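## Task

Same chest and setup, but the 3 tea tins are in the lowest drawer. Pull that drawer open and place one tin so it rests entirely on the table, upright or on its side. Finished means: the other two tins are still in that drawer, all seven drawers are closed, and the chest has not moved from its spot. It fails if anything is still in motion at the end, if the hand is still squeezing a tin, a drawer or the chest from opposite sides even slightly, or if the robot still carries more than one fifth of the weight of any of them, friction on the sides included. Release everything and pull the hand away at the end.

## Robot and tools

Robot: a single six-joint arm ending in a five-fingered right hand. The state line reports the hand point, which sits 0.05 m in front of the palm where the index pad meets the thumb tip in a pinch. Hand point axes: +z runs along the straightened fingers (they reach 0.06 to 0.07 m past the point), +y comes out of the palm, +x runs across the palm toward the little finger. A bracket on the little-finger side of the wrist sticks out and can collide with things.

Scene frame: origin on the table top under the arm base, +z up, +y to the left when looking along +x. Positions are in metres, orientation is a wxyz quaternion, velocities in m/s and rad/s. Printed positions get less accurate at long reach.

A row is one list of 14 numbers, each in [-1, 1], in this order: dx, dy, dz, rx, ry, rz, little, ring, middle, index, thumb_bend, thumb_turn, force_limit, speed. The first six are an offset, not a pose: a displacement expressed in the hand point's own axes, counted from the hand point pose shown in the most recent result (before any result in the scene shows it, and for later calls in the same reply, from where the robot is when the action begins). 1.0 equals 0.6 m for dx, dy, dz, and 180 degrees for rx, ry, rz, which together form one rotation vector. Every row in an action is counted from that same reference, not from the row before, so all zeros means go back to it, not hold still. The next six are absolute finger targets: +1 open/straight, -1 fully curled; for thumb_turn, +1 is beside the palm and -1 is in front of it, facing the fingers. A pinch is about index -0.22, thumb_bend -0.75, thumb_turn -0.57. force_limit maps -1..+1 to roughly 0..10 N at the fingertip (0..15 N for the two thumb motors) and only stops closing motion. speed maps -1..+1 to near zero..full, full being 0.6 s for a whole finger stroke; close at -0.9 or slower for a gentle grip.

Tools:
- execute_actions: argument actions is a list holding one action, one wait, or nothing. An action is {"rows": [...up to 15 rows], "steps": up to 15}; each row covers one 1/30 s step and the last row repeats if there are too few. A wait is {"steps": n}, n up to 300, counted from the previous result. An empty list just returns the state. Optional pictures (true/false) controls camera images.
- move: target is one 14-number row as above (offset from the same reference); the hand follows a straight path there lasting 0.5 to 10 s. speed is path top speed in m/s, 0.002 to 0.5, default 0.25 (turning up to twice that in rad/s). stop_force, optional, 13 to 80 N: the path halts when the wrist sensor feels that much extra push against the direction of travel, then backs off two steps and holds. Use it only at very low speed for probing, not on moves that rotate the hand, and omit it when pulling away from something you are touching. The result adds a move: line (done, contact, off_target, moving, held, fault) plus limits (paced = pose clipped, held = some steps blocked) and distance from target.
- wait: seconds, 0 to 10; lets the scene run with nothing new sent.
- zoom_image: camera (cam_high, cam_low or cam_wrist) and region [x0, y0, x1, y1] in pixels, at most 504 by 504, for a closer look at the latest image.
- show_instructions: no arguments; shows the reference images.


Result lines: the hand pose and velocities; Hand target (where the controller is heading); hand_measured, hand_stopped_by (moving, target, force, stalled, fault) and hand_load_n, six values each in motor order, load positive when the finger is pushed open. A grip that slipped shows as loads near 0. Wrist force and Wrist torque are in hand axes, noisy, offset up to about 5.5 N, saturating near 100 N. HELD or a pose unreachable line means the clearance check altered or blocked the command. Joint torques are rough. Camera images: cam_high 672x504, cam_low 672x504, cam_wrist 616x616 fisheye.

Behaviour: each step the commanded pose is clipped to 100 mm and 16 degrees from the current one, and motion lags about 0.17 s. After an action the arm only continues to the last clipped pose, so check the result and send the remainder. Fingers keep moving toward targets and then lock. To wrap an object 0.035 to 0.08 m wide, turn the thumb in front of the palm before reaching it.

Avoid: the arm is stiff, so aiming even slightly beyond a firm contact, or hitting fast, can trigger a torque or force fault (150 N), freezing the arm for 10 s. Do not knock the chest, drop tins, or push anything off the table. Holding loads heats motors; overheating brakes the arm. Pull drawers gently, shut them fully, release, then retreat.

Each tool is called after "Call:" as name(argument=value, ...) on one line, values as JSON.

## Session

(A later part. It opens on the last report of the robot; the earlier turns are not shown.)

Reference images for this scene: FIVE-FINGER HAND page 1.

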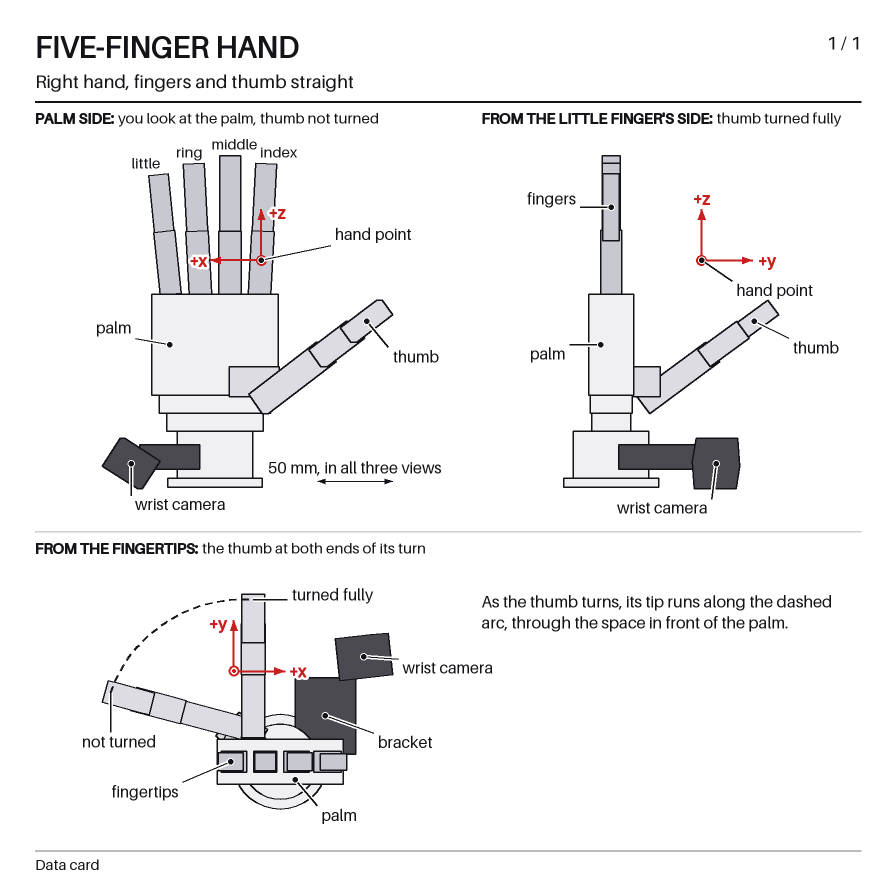

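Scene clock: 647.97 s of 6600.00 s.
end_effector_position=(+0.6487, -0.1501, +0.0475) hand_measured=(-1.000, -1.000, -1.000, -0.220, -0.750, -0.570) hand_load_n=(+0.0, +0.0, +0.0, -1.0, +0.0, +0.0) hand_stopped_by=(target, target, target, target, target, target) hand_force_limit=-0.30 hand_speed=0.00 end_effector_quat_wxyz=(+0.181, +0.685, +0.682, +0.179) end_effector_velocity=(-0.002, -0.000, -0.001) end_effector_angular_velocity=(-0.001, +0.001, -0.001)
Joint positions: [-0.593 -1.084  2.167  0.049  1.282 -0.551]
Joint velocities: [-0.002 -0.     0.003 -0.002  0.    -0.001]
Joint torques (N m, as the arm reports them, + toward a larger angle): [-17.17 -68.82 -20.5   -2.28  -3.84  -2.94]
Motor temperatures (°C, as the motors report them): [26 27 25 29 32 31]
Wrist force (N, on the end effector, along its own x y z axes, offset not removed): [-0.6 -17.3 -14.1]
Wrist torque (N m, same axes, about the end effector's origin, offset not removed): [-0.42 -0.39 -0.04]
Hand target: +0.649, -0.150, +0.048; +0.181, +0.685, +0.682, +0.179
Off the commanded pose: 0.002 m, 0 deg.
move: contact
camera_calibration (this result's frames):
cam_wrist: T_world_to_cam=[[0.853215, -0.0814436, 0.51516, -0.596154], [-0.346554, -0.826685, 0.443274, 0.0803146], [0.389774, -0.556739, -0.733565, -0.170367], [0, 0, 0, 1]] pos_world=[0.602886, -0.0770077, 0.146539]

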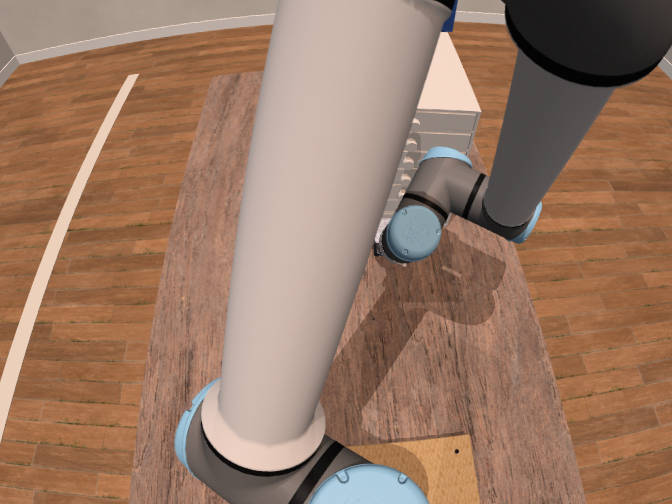

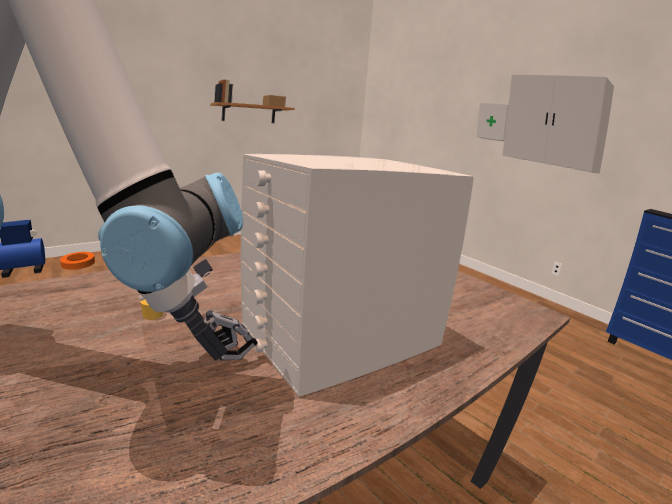

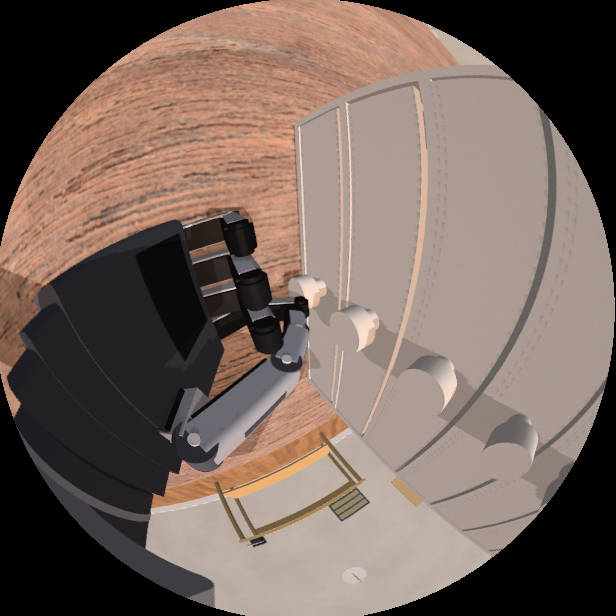

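Call:
move(target=[0,-0.029,-0.0165,0,0,0,-1,-1,-1,-0.22,-0.75,-0.57,-0.3,0], speed=0.03)

Call:
move(target=[0,0.042,-0.074,0,0,0,-1,-1,-1,-0.22,-0.75,-0.57,-0.3,0], speed=0.06)

Call:
move(target=[0,0.04,0.0227,0,0,0,-1,-1,-1,-0.22,-0.75,-0.57,-0.3,0], speed=0.006, stop_force=13)

Call:
zoom_image(camera="cam_low", region=[210,260,310,400])

Scene clock: 662.87 s of 6600.00 s.
end_effector_position=(+0.6291, -0.1500, +0.0476) hand_measured=(-1.000, -1.000, -1.000, -0.220, -0.750, -0.570) hand_load_n=(+0.0, +0.0, +0.0, +1.5, +0.0, +0.0) hand_stopped_by=(target, target, target, target, target, target) hand_force_limit=-0.30 hand_speed=0.00 end_effector_quat_wxyz=(+0.181, +0.685, +0.682, +0.179) end_effector_velocity=(-0.003, +0.001, -0.000) end_effector_angular_velocity=(+0.001, +0.001, +0.002)
Joint positions: [-0.619 -1.101  2.205  0.035  1.271 -0.577]
Joint velocities: [-0.004 -0.002  0.006 -0.001 -0.002 -0.005]
Joint torques (N m, as the arm reports them, + toward a larger angle): [-25.44 -69.29  -9.32   0.28  -4.26  -2.68]
Motor temperatures (°C, as the motors report them): [26 27 25 29 32 31]
Wrist force (N, on the end effector, along its own x y z axes, offset not removed): [-5.4 8.1 -0.1]
Wrist torque (N m, same axes, about the end effector's origin, offset not removed): [1.20 0.94 -0.33]
Hand target: +0.629, -0.150, +0.048; +0.181, +0.685, +0.682, +0.179
Off the commanded pose: 0.000 m, 0 deg.
After step 90, 10.87 s passed at rest.
move: done
camera_calibration (this result's frames):
cam_wrist: T_world_to_cam=[[0.853233, -0.0814586, 0.515129, -0.579387], [-0.346547, -0.826686, 0.443277, 0.0735662], [0.389741, -0.556735, -0.733586, -0.162624], [0, 0, 0, 1]] pos_world=[0.583228, -0.0769183, 0.14655]

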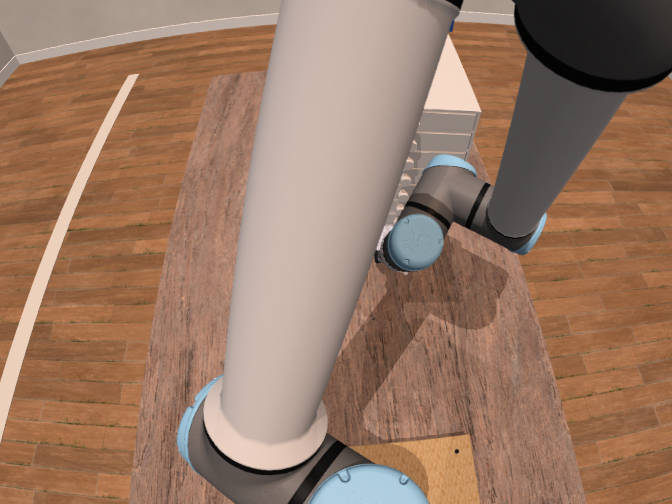

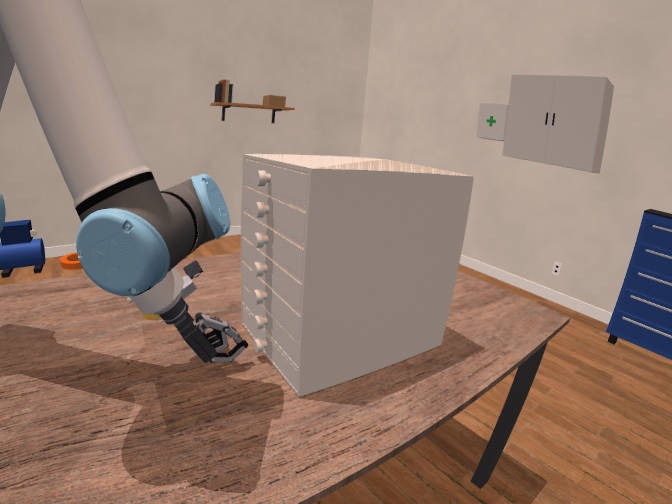

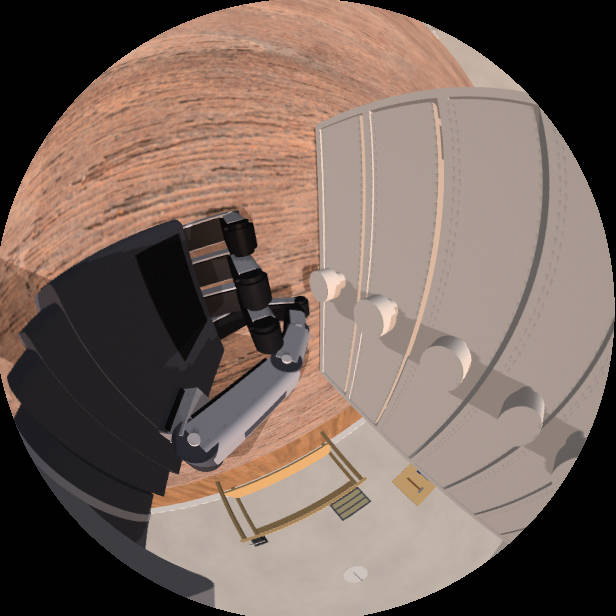

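Scene clock: 664.20 s of 6600.00 s.
end_effector_position=(+0.6291, -0.1498, +0.0983) hand_measured=(-1.000, -1.000, -1.000, -0.220, -0.750, -0.570) hand_load_n=(+0.0, +0.0, +0.0, +1.5, +0.0, +0.0) hand_stopped_by=(target, target, target, target, target, target) hand_force_limit=-0.30 hand_speed=0.00 end_effector_quat_wxyz=(+0.181, +0.685, +0.682, +0.179) end_effector_velocity=(-0.000, +0.001, +0.002) end_effector_angular_velocity=(-0.000, -0.000, +0.001)
Joint positions: [-0.619 -1.19   2.195  0.134  1.271 -0.576]
Joint velocities: [ 0.    -0.004 -0.     0.004 -0.    -0.001]
Joint torques (N m, as the arm reports them, + toward a larger angle): [ -6.63 -71.33 -28.1    4.51   1.24  -2.17]
Motor temperatures (°C, as the motors report them): [26 27 25 29 32 31]
Wrist force (N, on the end effector, along its own x y z axes, offset not removed): [-1.4 1.9 -4.9]
Wrist torque (N m, same axes, about the end effector's origin, offset not removed): [0.73 0.52 -0.14]
Hand target: +0.629, -0.150, +0.099; +0.181, +0.685, +0.682, +0.179
Off the commanded pose: 0.000 m, 0 deg.
move: done
camera_calibration (this result's frames):
cam_wrist: T_world_to_cam=[[0.853215, -0.0814859, 0.515155, -0.605511], [-0.346549, -0.82673, 0.443195, 0.0512356], [0.389779, -0.556667, -0.733617, -0.12534], [0, 0, 0, 1]] pos_world=[0.583242, -0.0767554, 0.197273]

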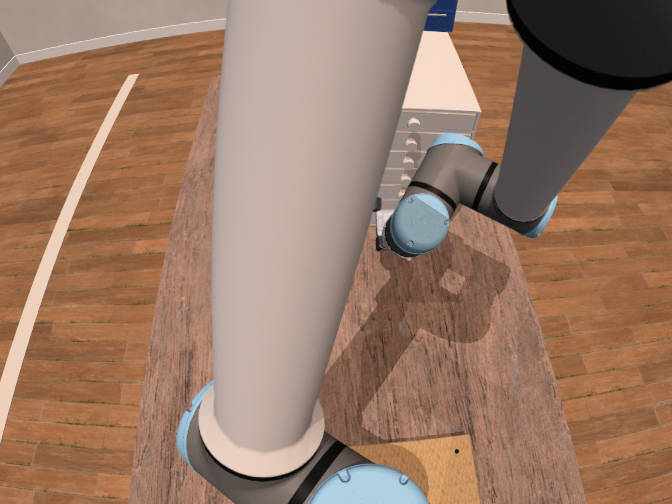

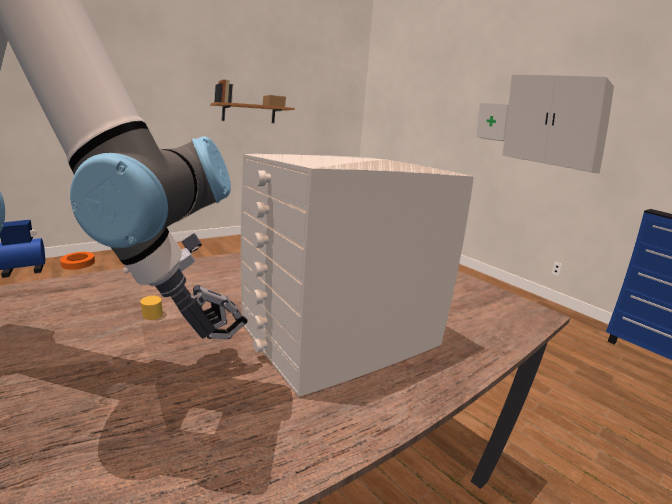

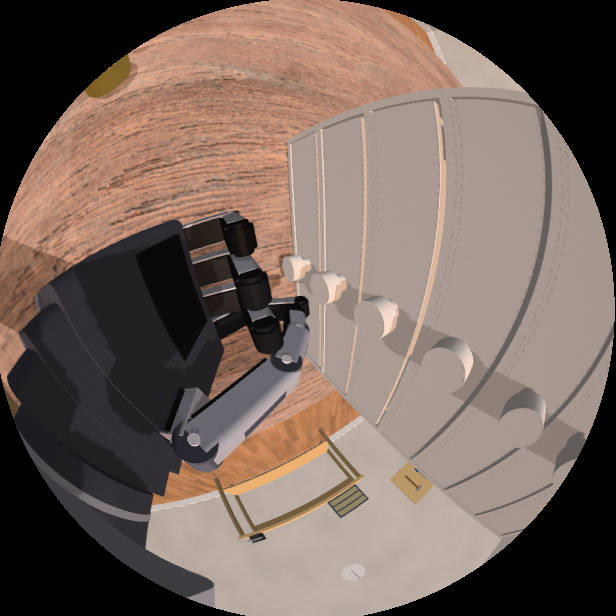

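Scene clock: 667.83 s of 6600.00 s.
end_effector_position=(+0.6483, -0.1498, +0.0980) hand_measured=(-1.000, -1.000, -1.000, -0.220, -0.750, -0.570) hand_load_n=(+0.0, +0.0, +0.0, -1.5, +0.0, +0.0) hand_stopped_by=(target, target, target, target, target, target) hand_force_limit=-0.30 hand_speed=0.00 end_effector_quat_wxyz=(+0.181, +0.686, +0.682, +0.179) end_effector_velocity=(-0.001, -0.001, -0.000) end_effector_angular_velocity=(-0.003, +0.000, +0.000)
Joint positions: [-0.593 -1.17   2.157  0.145  1.283 -0.551]
Joint velocities: [-0.002 -0.001  0.003 -0.002  0.001 -0.004]
Joint torques (N m, as the arm reports them, + toward a larger angle): [-18.31 -70.48 -23.86  -3.07  -4.65  -2.98]
Motor temperatures (°C, as the motors report them): [26 27 25 29 32 31]
Wrist force (N, on the end effector, along its own x y z axes, offset not removed): [-0.1 -18.3 -14.5]
Wrist torque (N m, same axes, about the end effector's origin, offset not removed): [-0.15 0.10 -0.19]
Hand target: +0.648, -0.150, +0.098; +0.181, +0.685, +0.682, +0.179
Off the commanded pose: 0.008 m, 0 deg.
move: contact
camera_calibration (this result's frames):
cam_wrist: T_world_to_cam=[[0.853549, -0.0817045, 0.514567, -0.621992], [-0.346357, -0.826782, 0.443248, 0.0578797], [0.389219, -0.556557, -0.733997, -0.132572], [0, 0, 0, 1]] pos_world=[0.602547, -0.0767494, 0.197094]

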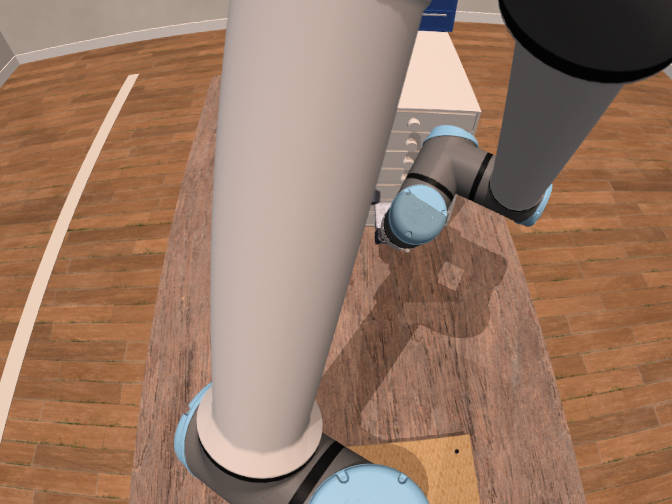

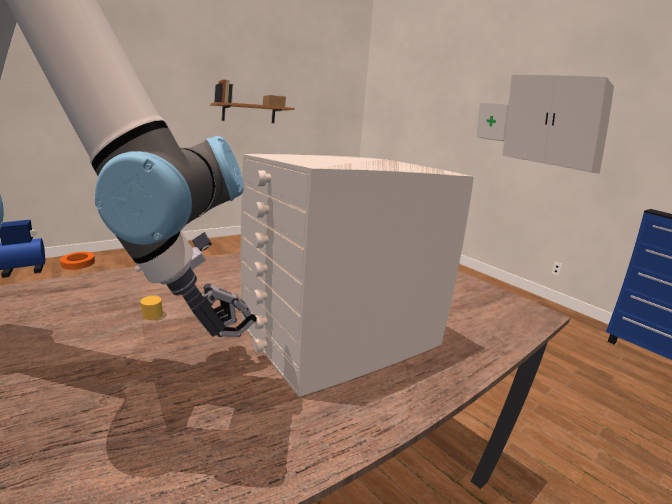

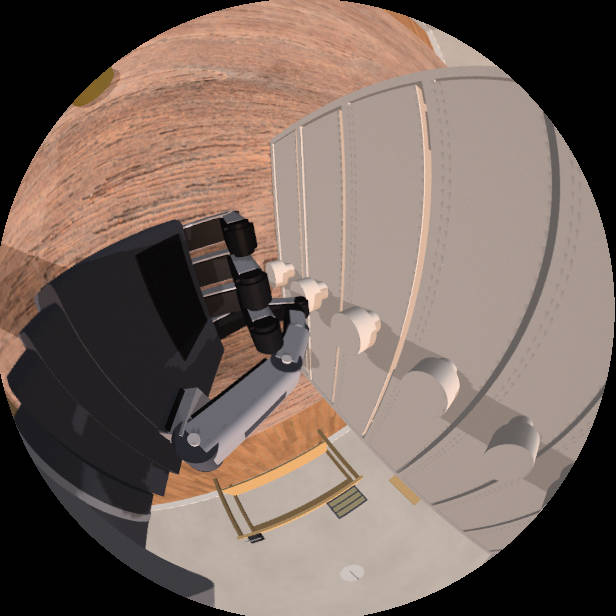

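Region (210, 260, 310, 400) of cam_low's 672x504 image, scaled by 3.600, with more detail than that image has; it fills the left 360 columns of this view, and the rest is white.

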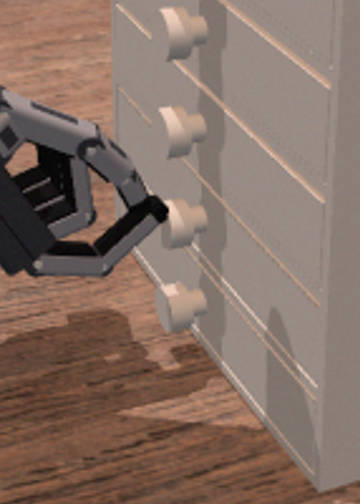

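Call:
move(target=[0,-0.1,-0.0567,0,0,0,-1,-1,-1,-0.22,-0.75,-0.57,-0.3,0], speed=0.04)

Call:
zoom_image(camera="cam_low", region=[230,280,310,400])

Call:
zoom_image(camera="cam_wrist", region=[260,100,460,400])

Scene clock: 679.10 s of 6600.00 s.
end_effector_position=(+0.5797, -0.1495, +0.0980) hand_measured=(-1.000, -1.000, -1.000, -0.220, -0.750, -0.570) hand_load_n=(+0.0, +0.0, +0.0, +1.5, +0.0, +0.0) hand_stopped_by=(target, target, target, target, target, target) hand_force_limit=-0.30 hand_speed=0.00 end_effector_quat_wxyz=(+0.181, +0.686, +0.682, +0.179) end_effector_velocity=(-0.002, -0.000, +0.000) end_effector_angular_velocity=(+0.000, -0.001, +0.001)
Joint positions: [-0.697 -1.24   2.29   0.113  1.24  -0.651]
Joint velocities: [-0.005 -0.003  0.005 -0.    -0.003 -0.006]
Joint torques (N m, as the arm reports them, + toward a larger angle): [-21.91 -62.96 -11.98   0.62  -3.17  -1.51]
Motor temperatures (°C, as the motors report them): [26 27 25 29 32 31]
Wrist force (N, on the end effector, along its own x y z axes, offset not removed): [4.4 5.1 0.0]
Wrist torque (N m, same axes, about the end effector's origin, offset not removed): [0.73 -0.49 0.17]
Hand target: +0.579, -0.149, +0.098; +0.181, +0.686, +0.682, +0.179
Off the commanded pose: 0.000 m, 0 deg.
After step 90, 6.13 s passed at rest.
move: done
camera_calibration (this result's frames):
cam_wrist: T_world_to_cam=[[0.853611, -0.0817372, 0.514459, -0.563428], [-0.346305, -0.826808, 0.44324, 0.0343691], [0.389129, -0.556514, -0.734078, -0.105647], [0, 0, 0, 1]] pos_world=[0.533961, -0.0764304, 0.197074]

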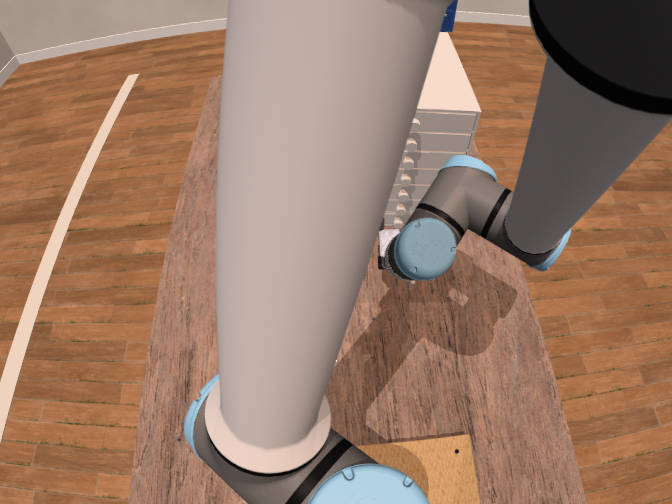

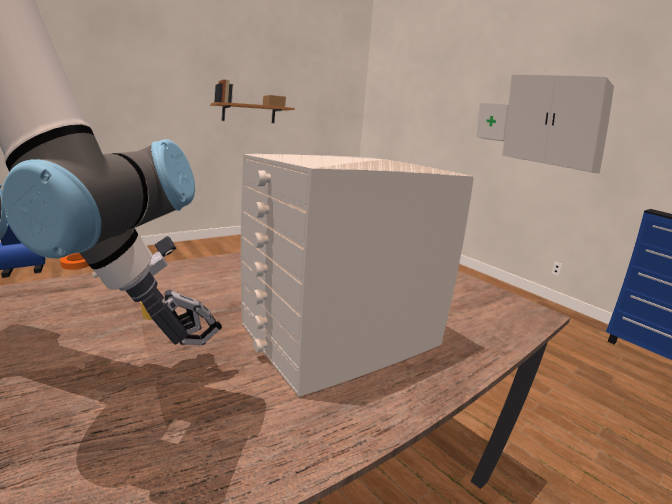

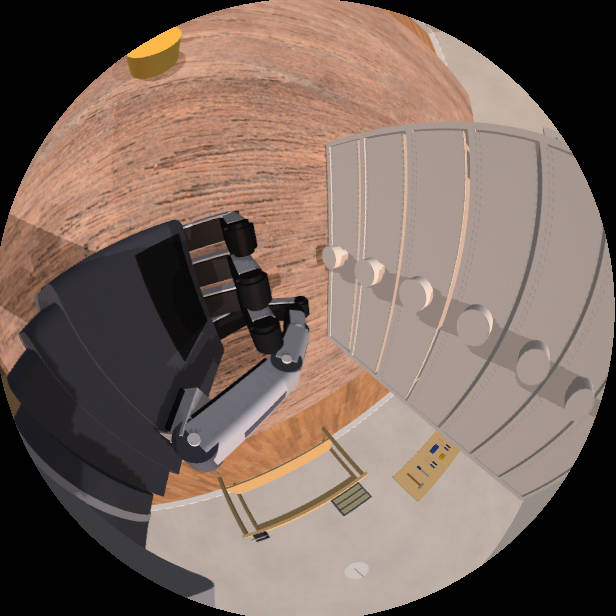

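Region (230, 280, 310, 400) of cam_low's 672x504 image, scaled by 4.200, with more detail than that image has.

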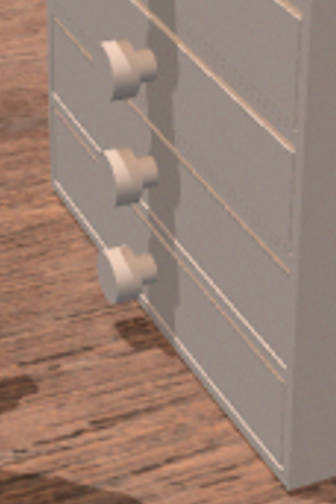

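Region (260, 100, 460, 400) of cam_wrist's 616x616 image, scaled by 1.680, with more detail than that image has.

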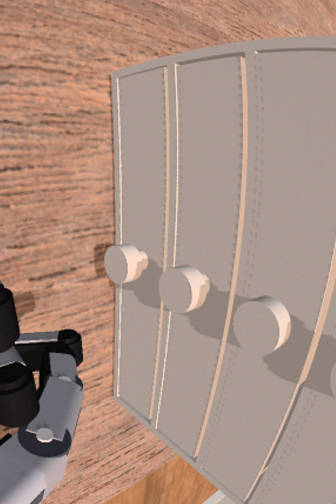

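Call:
move(target=[0,-0.08,-0.33,0,0,0,0.3,0.3,0.3,0.3,0.3,0,-0.3,0], speed=0.25)

Call:
zoom_image(camera="cam_low", region=[120,140,480,410])

Scene clock: 688.30 s of 6600.00 s.
end_effector_position=(+0.4406, -0.1485, +0.2462) hand_measured=(+0.300, +0.300, +0.300, +0.300, +0.300, +0.000) hand_load_n=(+0.0, +0.0, +0.0, +0.0, +0.0, +0.0) hand_stopped_by=(target, target, target, target, target, target) hand_force_limit=-0.30 hand_speed=0.00 end_effector_quat_wxyz=(+0.181, +0.686, +0.682, +0.179) end_effector_velocity=(-0.002, -0.001, +0.002) end_effector_angular_velocity=(-0.001, -0.000, +0.003)
Joint positions: [-1.068 -1.701  2.459  0.552  1.117 -1.031]
Joint velocities: [-0.011 -0.006  0.001  0.01  -0.003 -0.015]
Joint torques (N m, as the arm reports them, + toward a larger angle): [-18.71 -27.89 -20.56   5.87  -4.02  -1.66]
Motor temperatures (°C, as the motors report them): [26 27 25 29 32 31]
Wrist force (N, on the end effector, along its own x y z axes, offset not removed): [2.4 -2.0 0.5]
Wrist torque (N m, same axes, about the end effector's origin, offset not removed): [-0.38 -0.11 0.07]
Hand target: +0.440, -0.149, +0.247; +0.181, +0.686, +0.682, +0.179
Off the commanded pose: 0.001 m, 0 deg.
After step 90, 4.57 s passed at rest.
move: done
camera_calibration (this result's frames):
cam_wrist: T_world_to_cam=[[0.853799, -0.0819306, 0.514116, -0.520916], [-0.346211, -0.826877, 0.443184, -0.0787084], [0.3888, -0.556383, -0.734352, 0.0580712], [0, 0, 0, 1]] pos_world=[0.39493, -0.0754513, 0.345338]

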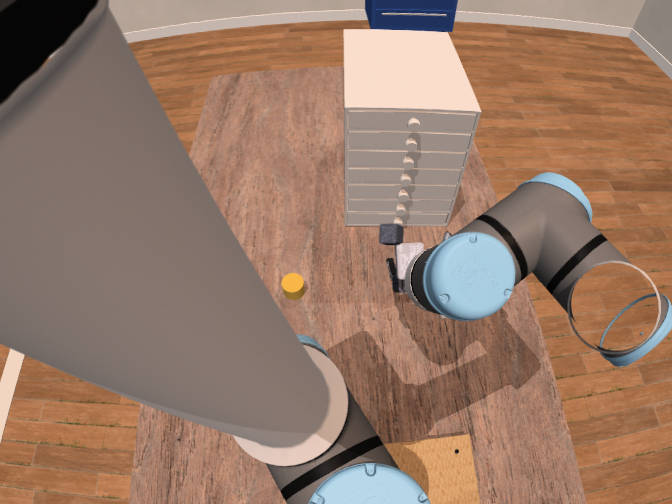

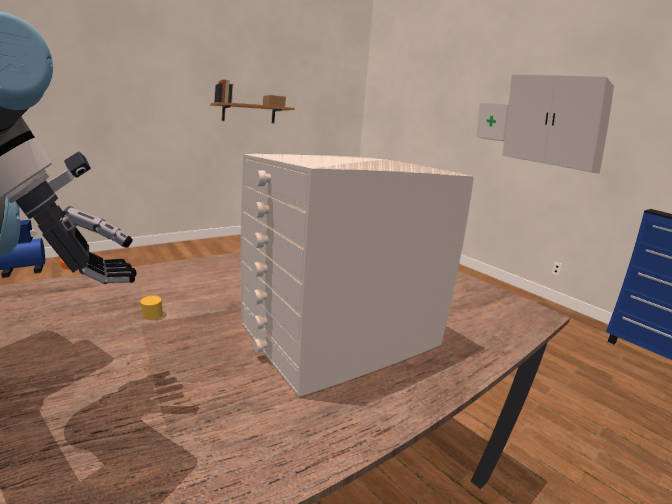

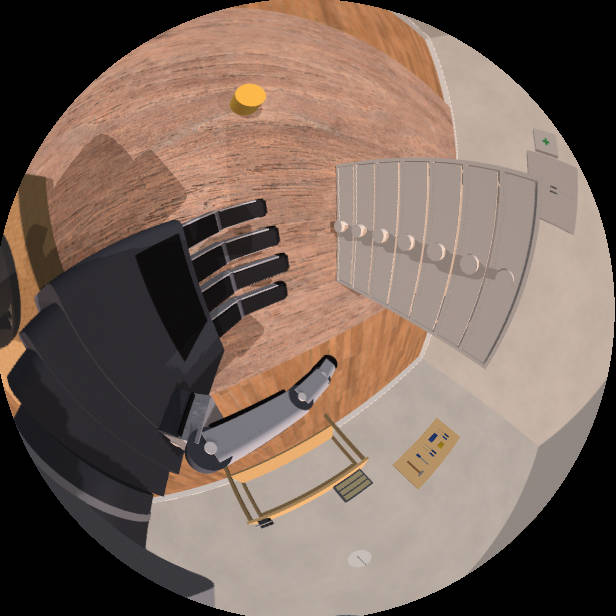

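Region (120, 140, 480, 410) of cam_low's 672x504 image, scaled by 1.400, with more detail than that image has; it fills the top 378 rows of this view, and the rest is white.

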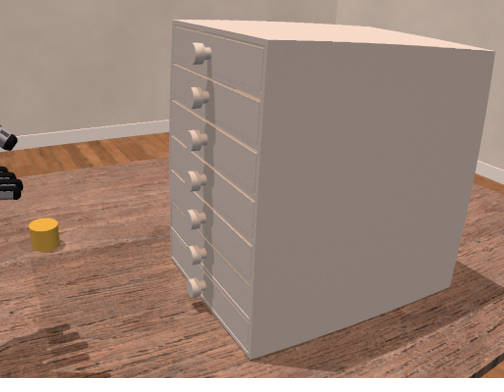

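Call:
finished_scene(scene=2)

The scene is finished: the task was done.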